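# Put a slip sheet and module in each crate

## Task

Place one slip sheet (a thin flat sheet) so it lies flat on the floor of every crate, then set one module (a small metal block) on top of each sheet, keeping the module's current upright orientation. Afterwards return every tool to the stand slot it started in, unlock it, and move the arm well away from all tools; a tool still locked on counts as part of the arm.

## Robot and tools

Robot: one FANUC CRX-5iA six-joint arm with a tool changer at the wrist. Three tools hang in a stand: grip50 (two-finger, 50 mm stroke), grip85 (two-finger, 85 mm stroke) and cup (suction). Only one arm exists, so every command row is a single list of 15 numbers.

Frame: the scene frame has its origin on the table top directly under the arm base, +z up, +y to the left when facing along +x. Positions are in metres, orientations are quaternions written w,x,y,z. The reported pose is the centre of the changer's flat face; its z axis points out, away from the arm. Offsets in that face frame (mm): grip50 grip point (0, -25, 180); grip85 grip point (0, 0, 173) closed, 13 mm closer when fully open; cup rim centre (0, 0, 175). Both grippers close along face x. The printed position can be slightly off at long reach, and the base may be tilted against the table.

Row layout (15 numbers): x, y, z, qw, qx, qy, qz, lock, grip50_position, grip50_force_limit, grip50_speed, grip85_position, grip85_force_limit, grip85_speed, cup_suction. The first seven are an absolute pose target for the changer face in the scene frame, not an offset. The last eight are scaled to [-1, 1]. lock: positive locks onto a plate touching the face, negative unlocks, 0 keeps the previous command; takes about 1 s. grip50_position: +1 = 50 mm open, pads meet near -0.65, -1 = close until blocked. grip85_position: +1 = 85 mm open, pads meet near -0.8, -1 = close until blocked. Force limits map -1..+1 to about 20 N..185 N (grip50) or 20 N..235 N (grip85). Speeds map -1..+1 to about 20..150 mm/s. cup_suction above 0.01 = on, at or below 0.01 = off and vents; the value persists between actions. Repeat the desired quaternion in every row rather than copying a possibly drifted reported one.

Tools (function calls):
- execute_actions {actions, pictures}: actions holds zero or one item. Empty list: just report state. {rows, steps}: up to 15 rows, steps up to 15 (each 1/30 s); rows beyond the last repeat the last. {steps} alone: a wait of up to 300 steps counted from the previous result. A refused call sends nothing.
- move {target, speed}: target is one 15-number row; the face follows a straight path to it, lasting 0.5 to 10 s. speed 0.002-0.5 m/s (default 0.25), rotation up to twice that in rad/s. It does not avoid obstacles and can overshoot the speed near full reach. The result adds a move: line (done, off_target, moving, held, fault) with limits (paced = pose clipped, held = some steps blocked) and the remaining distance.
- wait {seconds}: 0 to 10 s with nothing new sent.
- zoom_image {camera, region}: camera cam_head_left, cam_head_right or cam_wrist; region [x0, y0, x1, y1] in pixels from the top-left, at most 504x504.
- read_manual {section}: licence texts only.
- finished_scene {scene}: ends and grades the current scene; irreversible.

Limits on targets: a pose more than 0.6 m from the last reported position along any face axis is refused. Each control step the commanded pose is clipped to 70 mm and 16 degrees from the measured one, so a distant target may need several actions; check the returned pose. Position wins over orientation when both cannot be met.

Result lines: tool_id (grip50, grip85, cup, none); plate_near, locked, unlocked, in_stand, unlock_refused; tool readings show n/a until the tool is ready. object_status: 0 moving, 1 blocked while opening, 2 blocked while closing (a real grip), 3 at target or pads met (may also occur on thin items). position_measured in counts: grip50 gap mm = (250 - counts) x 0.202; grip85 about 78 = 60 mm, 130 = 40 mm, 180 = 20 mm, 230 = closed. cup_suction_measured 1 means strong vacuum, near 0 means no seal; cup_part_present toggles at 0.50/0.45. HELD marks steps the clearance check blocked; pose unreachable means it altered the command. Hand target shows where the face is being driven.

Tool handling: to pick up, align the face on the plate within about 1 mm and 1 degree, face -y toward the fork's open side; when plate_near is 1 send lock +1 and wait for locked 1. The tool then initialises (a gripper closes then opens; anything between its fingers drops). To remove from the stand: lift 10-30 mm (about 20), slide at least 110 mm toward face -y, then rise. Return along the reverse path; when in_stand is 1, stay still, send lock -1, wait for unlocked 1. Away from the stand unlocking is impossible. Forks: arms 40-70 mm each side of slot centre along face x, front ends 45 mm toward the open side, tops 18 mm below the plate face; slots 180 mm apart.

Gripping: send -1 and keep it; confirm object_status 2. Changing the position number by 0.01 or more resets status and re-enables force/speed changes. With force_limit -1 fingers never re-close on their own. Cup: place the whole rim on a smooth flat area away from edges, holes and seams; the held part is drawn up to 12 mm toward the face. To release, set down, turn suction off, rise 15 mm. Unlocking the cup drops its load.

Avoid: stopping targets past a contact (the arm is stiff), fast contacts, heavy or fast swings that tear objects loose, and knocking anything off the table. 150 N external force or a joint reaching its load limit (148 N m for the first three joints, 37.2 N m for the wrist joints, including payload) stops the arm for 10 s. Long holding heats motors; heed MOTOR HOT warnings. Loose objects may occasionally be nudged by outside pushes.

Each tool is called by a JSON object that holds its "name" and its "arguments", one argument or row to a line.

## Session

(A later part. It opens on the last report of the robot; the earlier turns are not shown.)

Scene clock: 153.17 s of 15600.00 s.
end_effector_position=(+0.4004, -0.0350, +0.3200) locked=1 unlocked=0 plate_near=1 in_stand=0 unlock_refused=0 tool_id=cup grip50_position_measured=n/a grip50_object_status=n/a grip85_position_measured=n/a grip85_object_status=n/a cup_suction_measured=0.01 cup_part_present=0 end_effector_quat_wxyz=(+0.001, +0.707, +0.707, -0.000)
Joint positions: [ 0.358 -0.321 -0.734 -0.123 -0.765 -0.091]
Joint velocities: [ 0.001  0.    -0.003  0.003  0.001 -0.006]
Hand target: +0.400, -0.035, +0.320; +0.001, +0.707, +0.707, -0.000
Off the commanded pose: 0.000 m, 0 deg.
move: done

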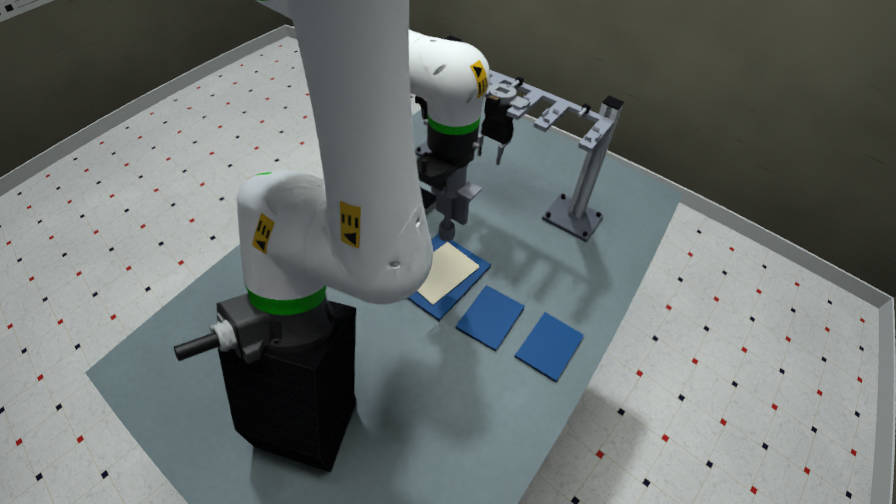

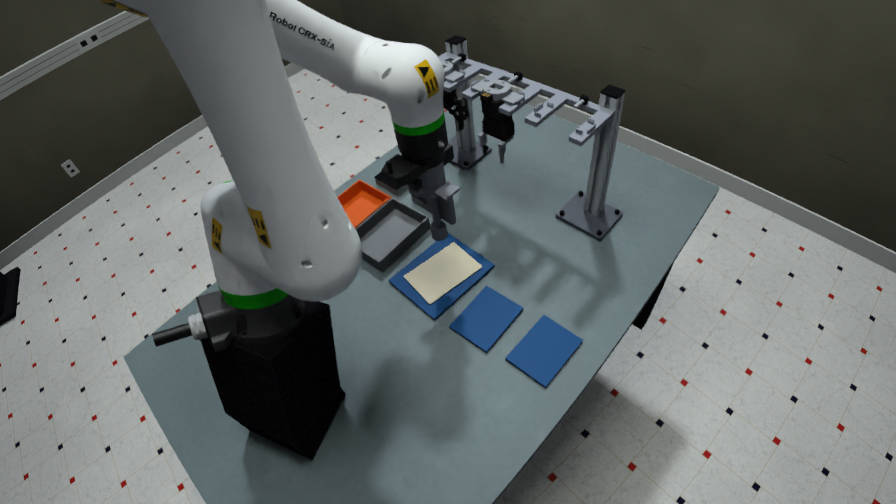

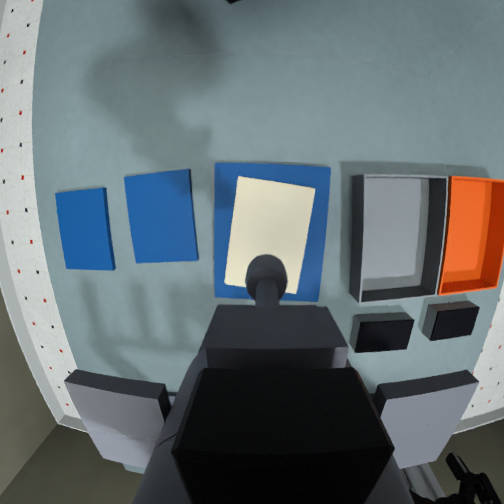

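{"name": "move", "arguments": {
  "target": [0.392,-0.029,0.21,0,0.7547,0.6561,0,0,1,0,0,1,0,0,1],
  "speed": 0.15
}}

{"name": "move", "arguments": {
  "target": [0.392,-0.029,0.184,0,0.7547,0.6561,0,0,1,0,0,1,0,0,1],
  "speed": 0.03
}}

Scene clock: 171.70 s of 15600.00 s.
end_effector_position=(+0.3919, -0.0290, +0.2102) locked=1 unlocked=0 plate_near=1 in_stand=0 unlock_refused=0 tool_id=cup grip50_position_measured=n/a grip50_object_status=n/a grip85_position_measured=n/a grip85_object_status=n/a cup_suction_measured=0.01 cup_part_present=0 end_effector_quat_wxyz=(-0.000, +0.754, +0.656, +0.000)
Joint positions: [ 0.412 -0.026 -0.784 -0.164 -0.417 -0.22 ]
Joint velocities: [ 0.002 -0.     0.001 -0.     0.     0.   ]
Hand target: +0.392, -0.029, +0.210; -0.000, +0.754, +0.656, +0.000
Off the commanded pose: 0.000 m, 0 deg.
move: done

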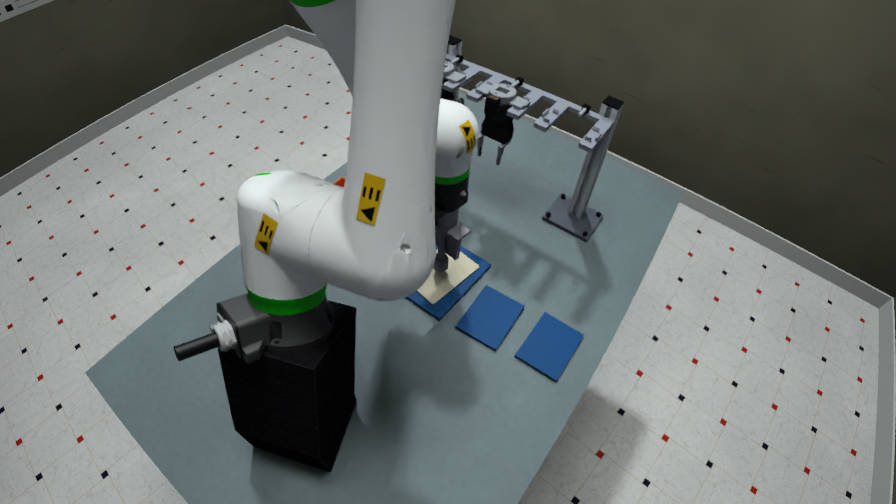

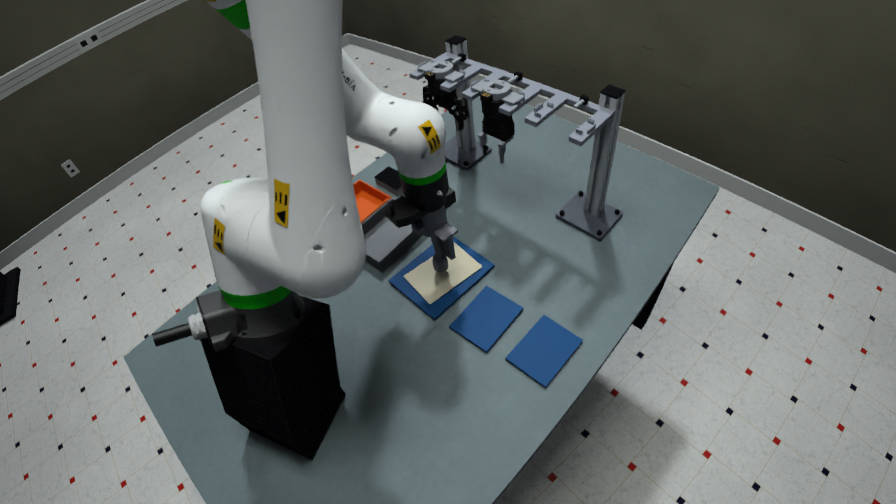

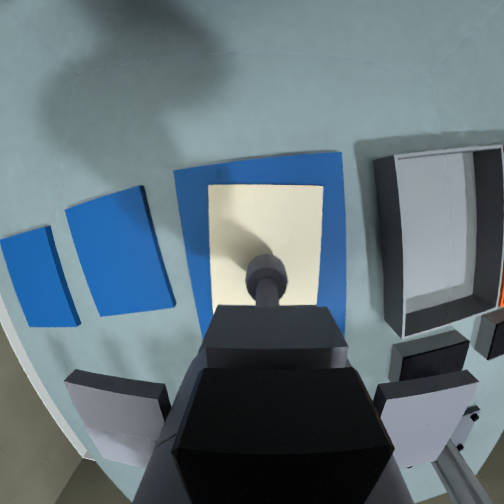

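Scene clock: 172.83 s of 15600.00 s.
end_effector_position=(+0.3920, -0.0290, +0.1841) locked=1 unlocked=0 plate_near=1 in_stand=0 unlock_refused=0 tool_id=cup grip50_position_measured=n/a grip50_object_status=n/a grip85_position_measured=n/a grip85_object_status=n/a cup_suction_measured=0.91 cup_part_present=1 end_effector_quat_wxyz=(-0.000, +0.755, +0.656, +0.000)
Joint positions: [ 0.416  0.062 -0.77  -0.192 -0.344 -0.194]
Joint velocities: [-0.    -0.     0.    -0.001  0.     0.001]
Hand target: +0.392, -0.029, +0.184; -0.000, +0.755, +0.656, +0.000
Off the commanded pose: 0.000 m, 0 deg.
move: done

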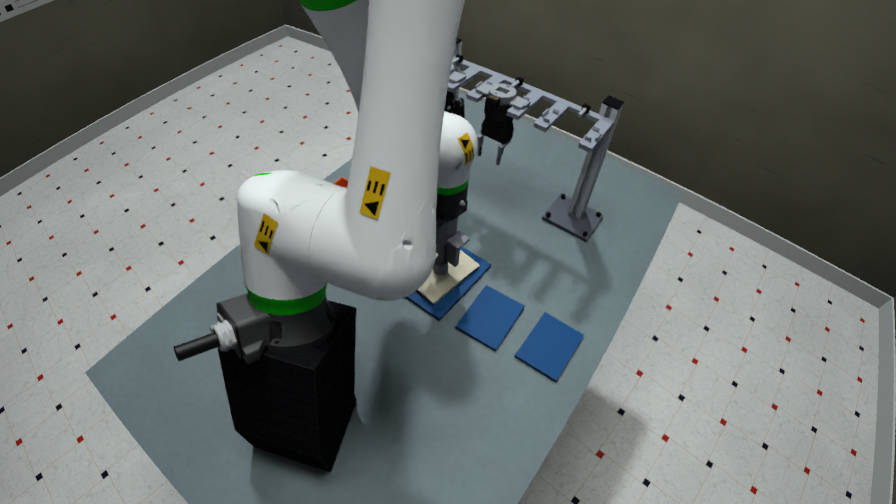

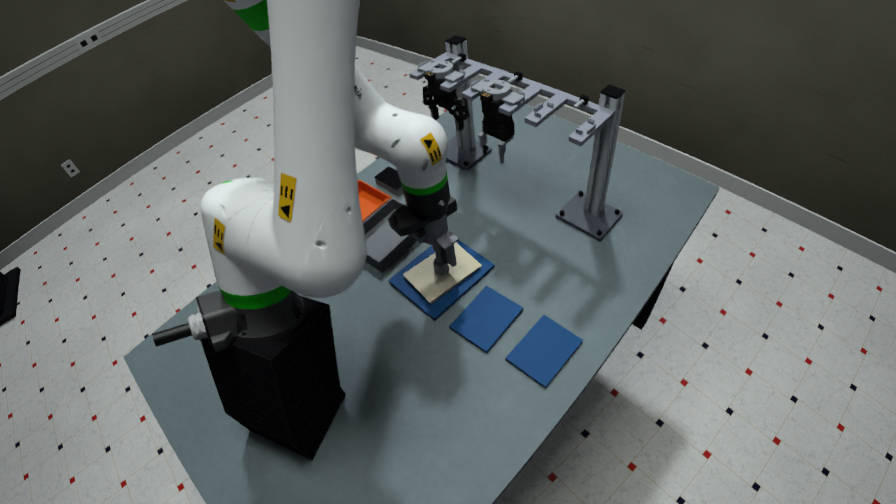

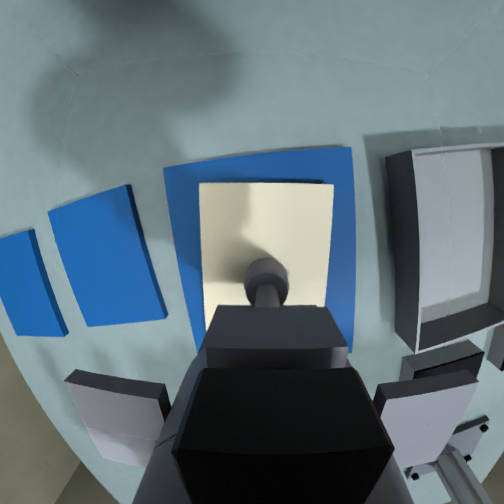

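{"name": "move", "arguments": {
  "target": [0.392,-0.029,0.27,0,0.7547,0.6561,0,0,1,0,0,1,0,0,1],
  "speed": 0.12
}}

{"name": "move", "arguments": {
  "target": [0.387,0.308,0.27,0,0.6884,0.7254,0,0,1,0,0,1,0,0,1],
  "speed": 0.2
}}

{"name": "move", "arguments": {
  "target": [0.387,0.308,0.22,0,0.6884,0.7254,0,0,1,0,0,1,0,0,1],
  "speed": 0.08
}}

Scene clock: 179.37 s of 15600.00 s.
end_effector_position=(+0.3921, -0.0291, +0.2698) locked=1 unlocked=0 plate_near=1 in_stand=0 unlock_refused=0 tool_id=cup grip50_position_measured=n/a grip50_object_status=n/a grip85_position_measured=n/a grip85_object_status=n/a cup_suction_measured=0.96 cup_part_present=1 end_effector_quat_wxyz=(+0.000, +0.755, +0.656, -0.000)
Joint positions: [ 0.401 -0.213 -0.788 -0.123 -0.6   -0.259]
Joint velocities: [ 0.    -0.    -0.     0.    -0.001 -0.   ]
Hand target: +0.392, -0.029, +0.270; +0.000, +0.755, +0.656, -0.000
Off the commanded pose: 0.000 m, 0 deg.
move: done

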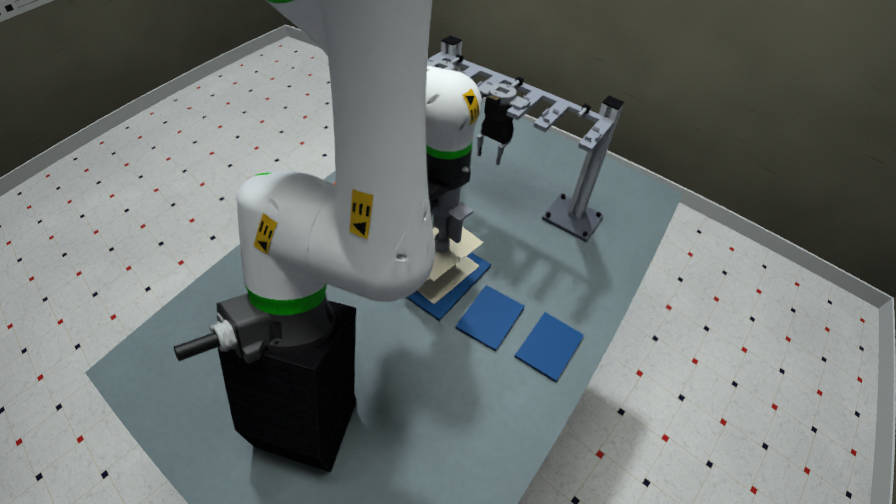

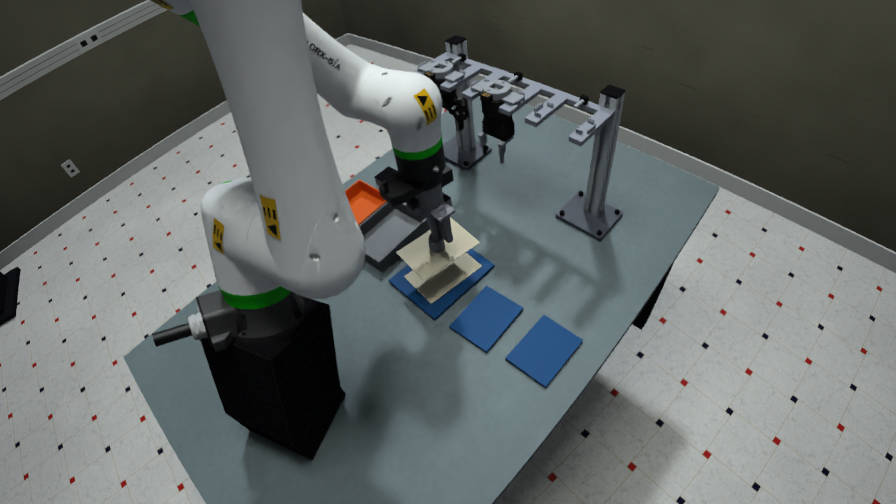

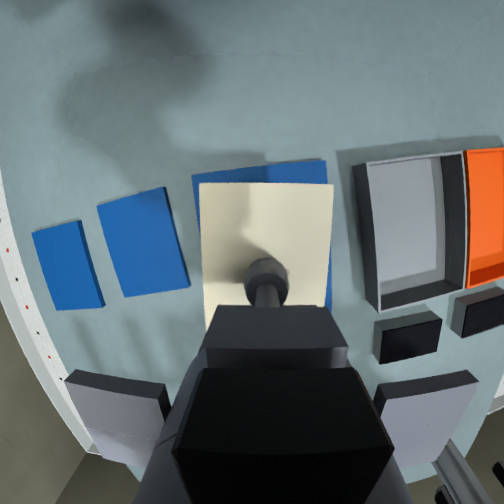

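Scene clock: 181.43 s of 15600.00 s.
end_effector_position=(+0.3887, +0.3075, +0.2695) locked=1 unlocked=0 plate_near=1 in_stand=0 unlock_refused=0 tool_id=cup grip50_position_measured=n/a grip50_object_status=n/a grip85_position_measured=n/a grip85_object_status=n/a cup_suction_measured=0.96 cup_part_present=1 end_effector_quat_wxyz=(+0.002, +0.688, +0.726, +0.001)
Joint positions: [ 1.277 -0.052 -0.677  0.426 -0.674 -1.329]
Joint velocities: [ 0.    -0.001  0.001  0.    -0.     0.   ]
Hand target: +0.389, +0.307, +0.270; +0.002, +0.688, +0.726, +0.001
Off the commanded pose: 0.002 m, 0 deg.
move: done

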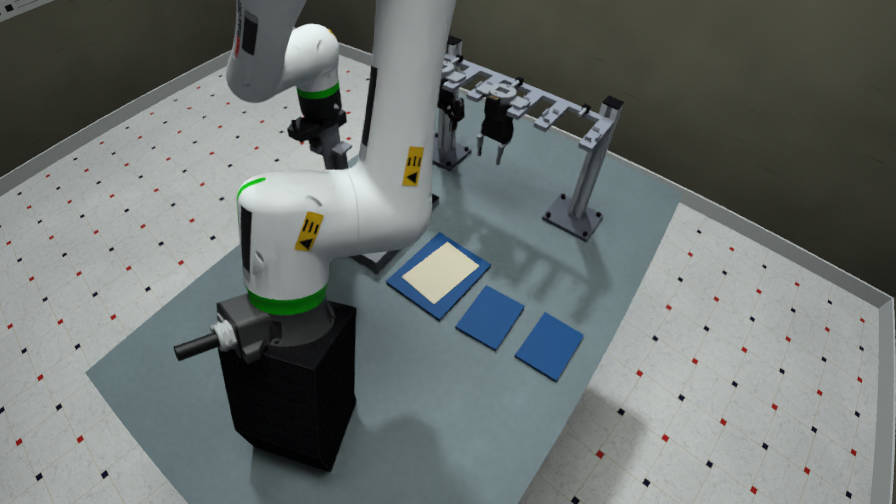

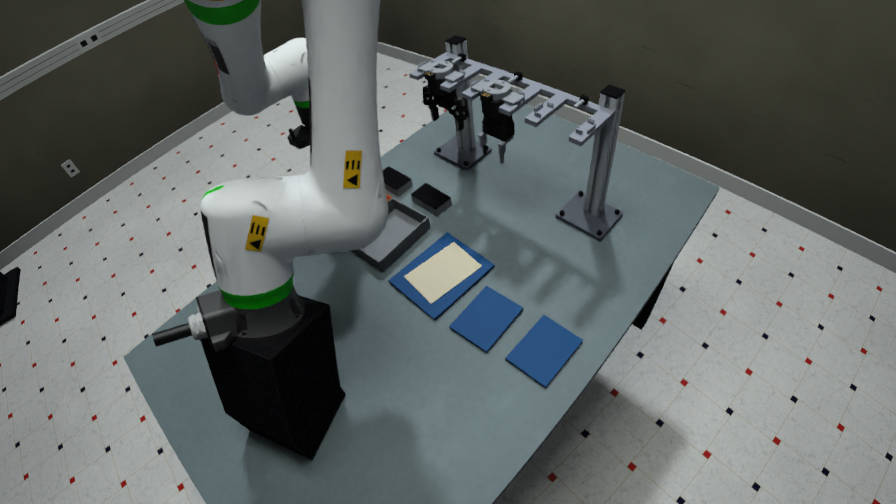

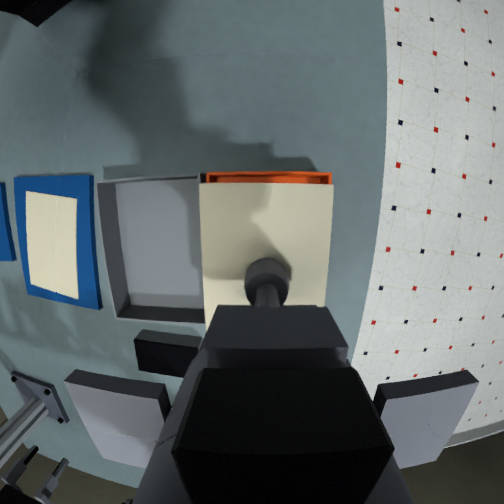

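Scene clock: 182.37 s of 15600.00 s.
end_effector_position=(+0.3869, +0.3079, +0.2201) locked=1 unlocked=0 plate_near=1 in_stand=0 unlock_refused=0 tool_id=cup grip50_position_measured=n/a grip50_object_status=n/a grip85_position_measured=n/a grip85_object_status=n/a cup_suction_measured=0.96 cup_part_present=1 end_effector_quat_wxyz=(-0.000, +0.688, +0.725, -0.000)
Joint positions: [ 1.235  0.063 -0.702  0.493 -0.532 -1.381]
Joint velocities: [-0.     0.001 -0.001  0.001  0.001 -0.001]
Hand target: +0.387, +0.308, +0.220; -0.000, +0.688, +0.725, -0.000
Off the commanded pose: 0.000 m, 0 deg.
move: done

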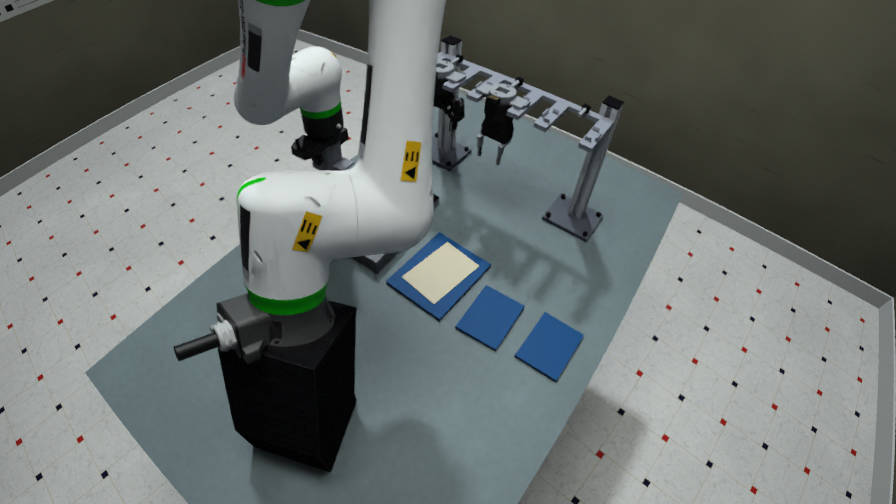

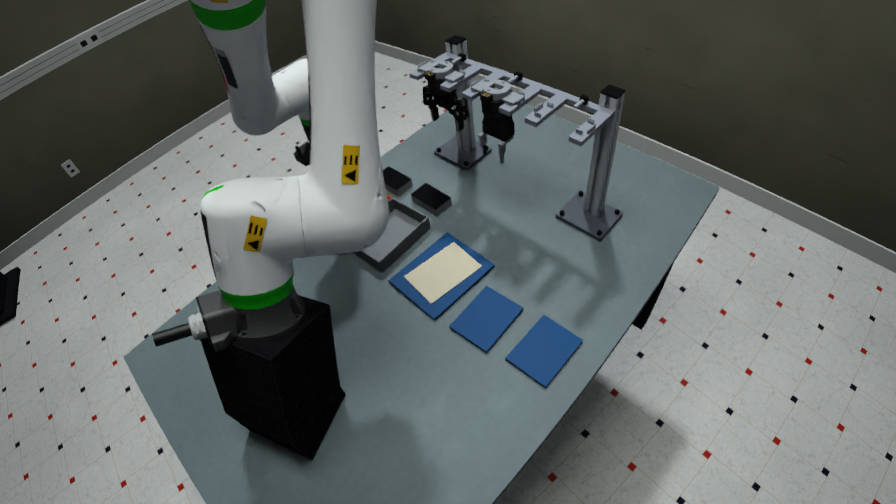

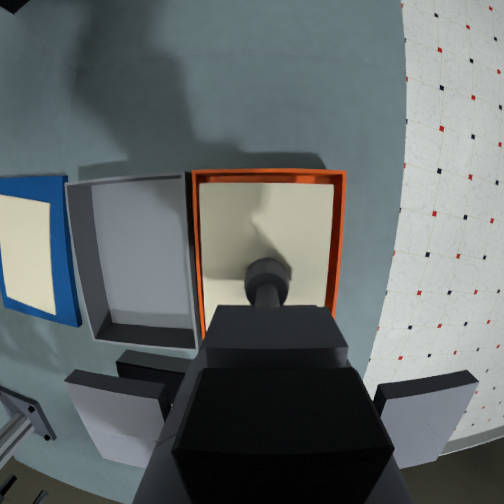

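{"name": "move", "arguments": {
  "target": [0.385,0.3105,0.205,0,0.6884,0.7254,0,0,1,0,0,1,0,0,1],
  "speed": 0.04
}}

{"name": "move", "arguments": {
  "target": [0.385,0.3105,0.174,0,0.6884,0.7254,0,0,1,0,0,1,0,0,1],
  "speed": 0.03
}}

{"name": "execute_actions", "arguments": {
  "actions": [
    {"rows":[[0.385,0.3105,0.176,0,0.6884,0.7254,0,0,1,0,0,1,0,0,0]],"steps":15}
  ],
  "pictures": false
}}

{"name": "move", "arguments": {
  "target": [0.385,0.3105,0.27,0,0.6884,0.7254,0,0,1,0,0,1,0,0,0],
  "speed": 0.1
}}

{"name": "move", "arguments": {
  "target": [0.392,-0.029,0.24,0,0.7547,0.6561,0,0,1,0,0,1,0,0,0],
  "speed": 0.25
}}

Scene clock: 194.47 s of 15600.00 s.
end_effector_position=(+0.3850, +0.3105, +0.2050) locked=1 unlocked=0 plate_near=1 in_stand=0 unlock_refused=0 tool_id=cup grip50_position_measured=n/a grip50_object_status=n/a grip85_position_measured=n/a grip85_object_status=n/a cup_suction_measured=0.96 cup_part_present=1 end_effector_quat_wxyz=(-0.000, +0.688, +0.725, +0.000)
Joint positions: [ 1.227  0.101 -0.709  0.53  -0.49  -1.418]
Joint velocities: [-0.    -0.    -0.     0.001  0.001 -0.   ]
Hand target: +0.385, +0.310, +0.205; -0.000, +0.688, +0.725, +0.000
Off the commanded pose: 0.000 m, 0 deg.
move: done

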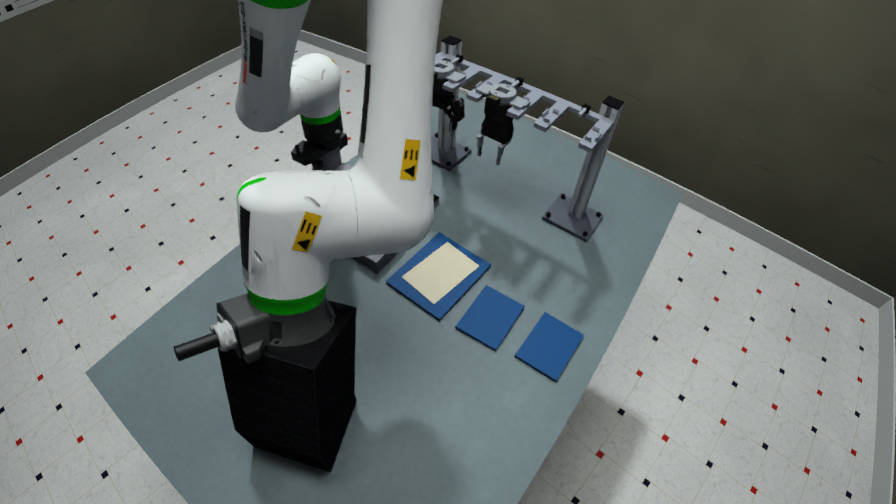

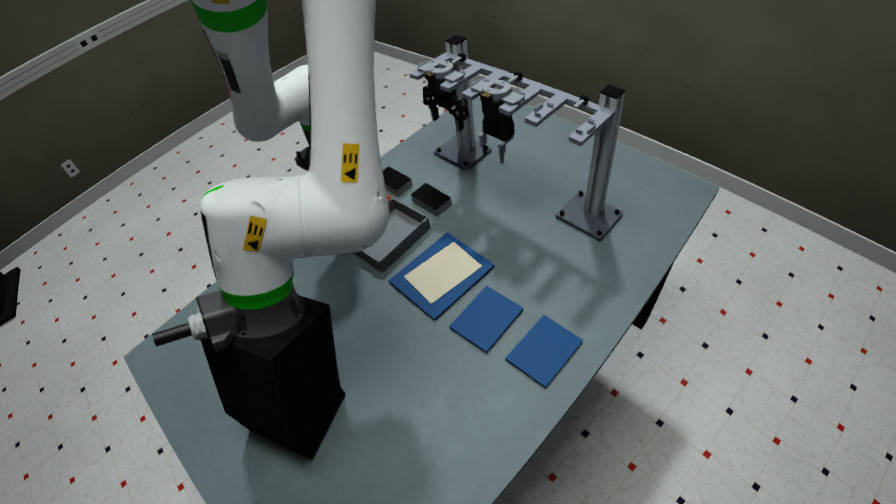

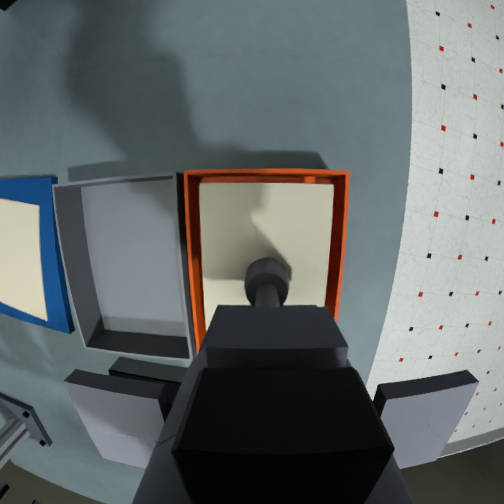

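Scene clock: 195.77 s of 15600.00 s.
end_effector_position=(+0.3849, +0.3105, +0.1741) locked=1 unlocked=0 plate_near=1 in_stand=0 unlock_refused=0 tool_id=cup grip50_position_measured=n/a grip50_object_status=n/a grip85_position_measured=n/a grip85_object_status=n/a cup_suction_measured=0.96 cup_part_present=1 end_effector_quat_wxyz=(-0.000, +0.688, +0.725, -0.000)
Joint positions: [ 1.193  0.179 -0.722  0.62  -0.401 -1.488]
Joint velocities: [-0.001  0.    -0.     0.002  0.001 -0.002]
Hand target: +0.385, +0.310, +0.174; -0.000, +0.688, +0.725, -0.000
Off the commanded pose: 0.000 m, 0 deg.
move: done

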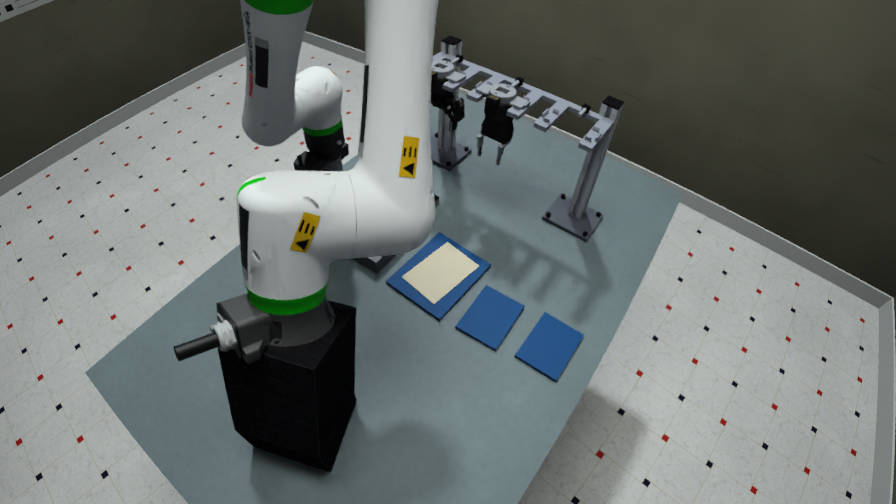

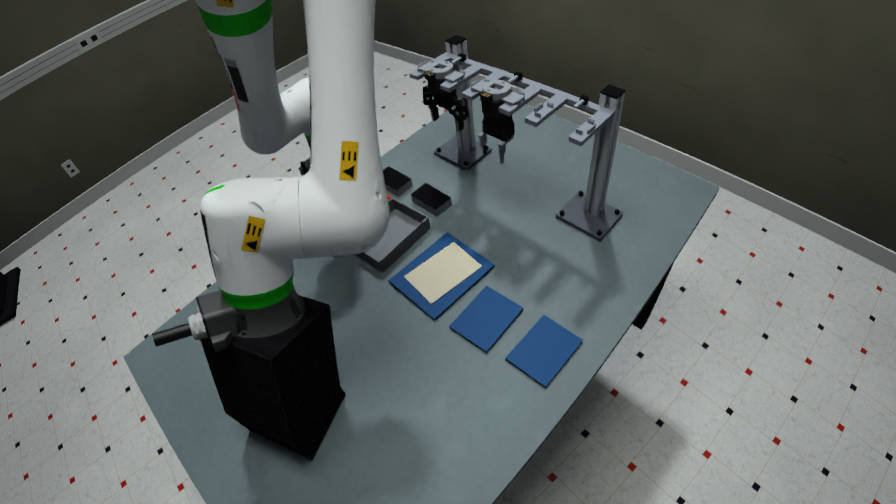

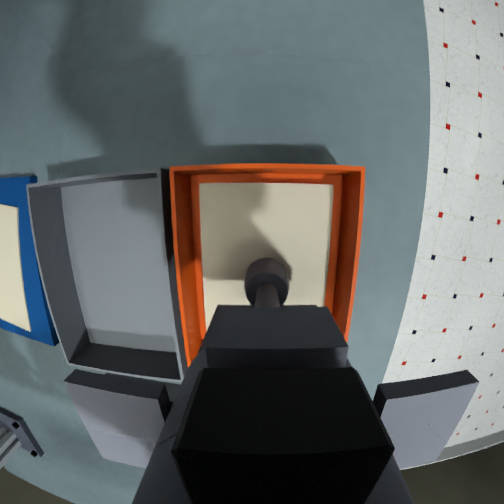

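Scene clock: 196.27 s of 15600.00 s.
end_effector_position=(+0.3850, +0.3105, +0.1760) locked=1 unlocked=0 plate_near=1 in_stand=0 unlock_refused=0 tool_id=cup grip50_position_measured=n/a grip50_object_status=n/a grip85_position_measured=n/a grip85_object_status=n/a cup_suction_measured=0.01 cup_part_present=0 end_effector_quat_wxyz=(+0.000, +0.688, +0.725, -0.000)
Joint positions: [ 1.195  0.174 -0.721  0.613 -0.407 -1.483]
Joint velocities: [-0.001  0.     0.001 -0.    -0.    -0.001]
Hand target: +0.385, +0.311, +0.176; +0.000, +0.688, +0.725, +0.000
Off the commanded pose: 0.000 m, 0 deg.
Steps of this call (steps 1 to 15: all 15 steps of this action). Readings (end_effector_position | what the end effector reports):
1: (+0.3850, +0.3105, +0.1741) | locked=1 unlocked=0 plate_near=1 in_stand=0 unlock_refused=0 tool_id=cup grip50_position_measured=n/a grip50_object_status=n/a grip85_position_measured=n/a grip85_object_status=n/a cup_suction_measured=0.66 cup_part_present=1
2: (+0.3850, +0.3104, +0.1747) | locked=1 unlocked=0 plate_near=1 in_stand=0 unlock_refused=0 tool_id=cup grip50_position_measured=n/a grip50_object_status=n/a grip85_position_measured=n/a grip85_object_status=n/a cup_suction_measured=0.16 cup_part_present=0
4: (+0.3849, +0.3103, +0.1756) | locked=1 unlocked=0 plate_near=1 in_stand=0 unlock_refused=0 tool_id=cup grip50_position_measured=n/a grip50_object_status=n/a grip85_position_measured=n/a grip85_object_status=n/a cup_suction_measured=0.01 cup_part_present=0
8: (+0.3850, +0.3104, +0.1759) | locked=1 unlocked=0 plate_near=1 in_stand=0 unlock_refused=0 tool_id=cup grip50_position_measured=n/a grip50_object_status=n/a grip85_position_measured=n/a grip85_object_status=n/a cup_suction_measured=0.01 cup_part_present=0
15: the state above

Scene clock: 197.77 s of 15600.00 s.
end_effector_position=(+0.3852, +0.3106, +0.2698) locked=1 unlocked=0 plate_near=1 in_stand=0 unlock_refused=0 tool_id=cup grip50_position_measured=n/a grip50_object_status=n/a grip85_position_measured=n/a grip85_object_status=n/a cup_suction_measured=0.01 cup_part_present=0 end_effector_quat_wxyz=(+0.000, +0.688, +0.725, +0.000)
Joint positions: [ 1.287 -0.052 -0.676  0.423 -0.676 -1.338]
Joint velocities: [-0.    -0.003 -0.    -0.001 -0.001  0.001]
Hand target: +0.385, +0.311, +0.270; +0.000, +0.688, +0.725, +0.000
Off the commanded pose: 0.000 m, 0 deg.
move: done

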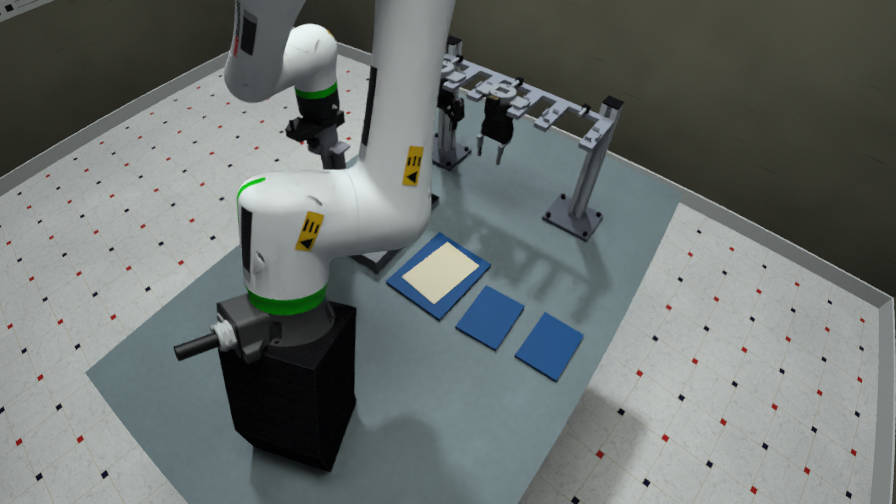

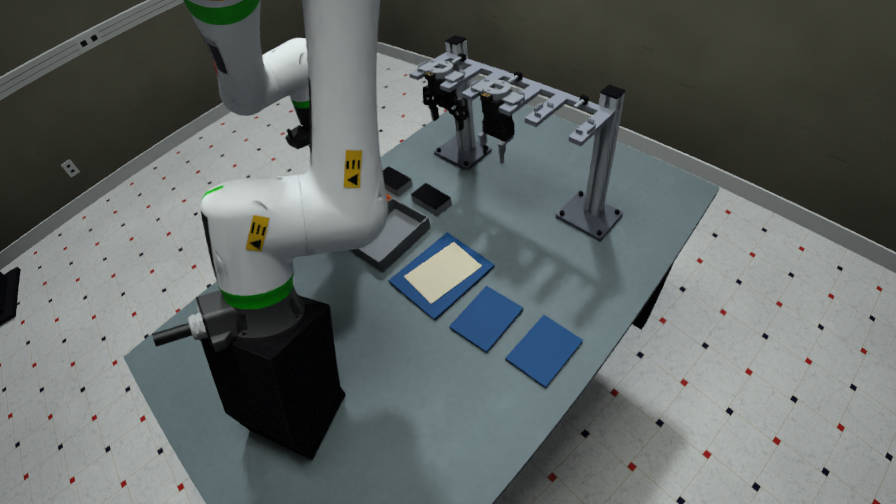

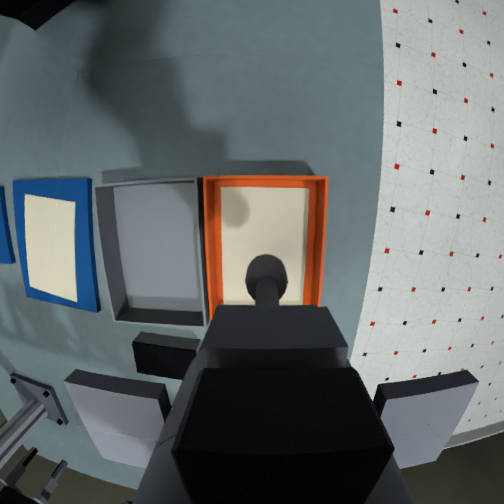

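Scene clock: 199.73 s of 15600.00 s.
end_effector_position=(+0.3902, -0.0285, +0.2405) locked=1 unlocked=0 plate_near=1 in_stand=0 unlock_refused=0 tool_id=cup grip50_position_measured=n/a grip50_object_status=n/a grip85_position_measured=n/a grip85_object_status=n/a cup_suction_measured=0.01 cup_part_present=0 end_effector_quat_wxyz=(-0.002, +0.755, +0.656, -0.001)
Joint positions: [ 0.408 -0.126 -0.792 -0.144 -0.513 -0.241]
Joint velocities: [-0.003  0.     0.003 -0.007 -0.003  0.01 ]
Hand target: +0.390, -0.028, +0.241; -0.002, +0.755, +0.656, -0.001
Off the commanded pose: 0.002 m, 0 deg.
move: done

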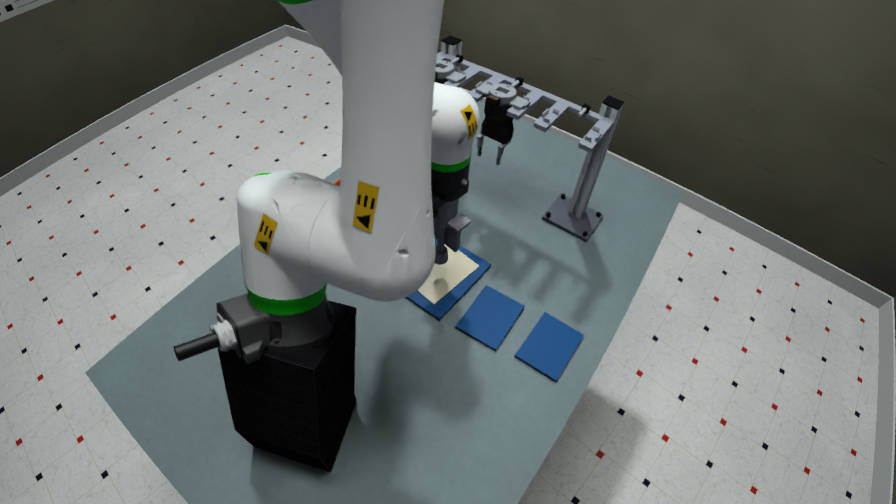

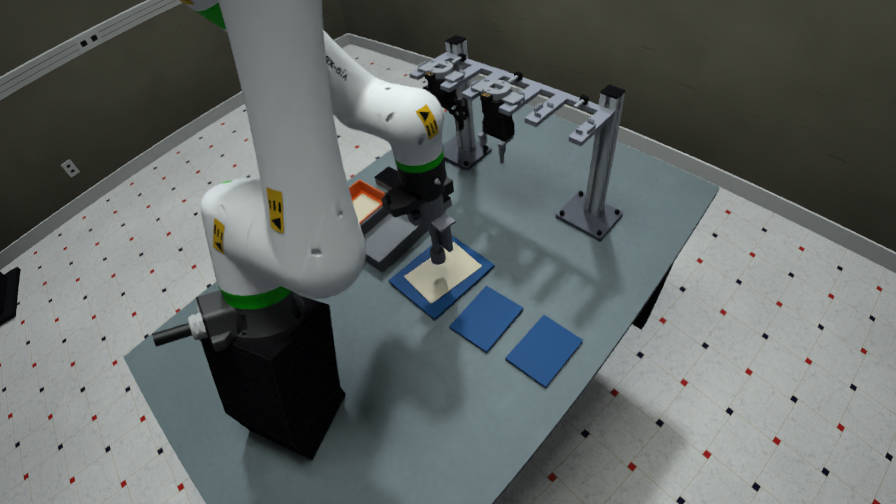

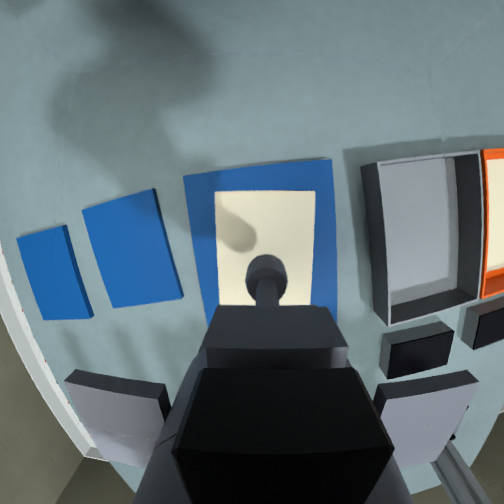

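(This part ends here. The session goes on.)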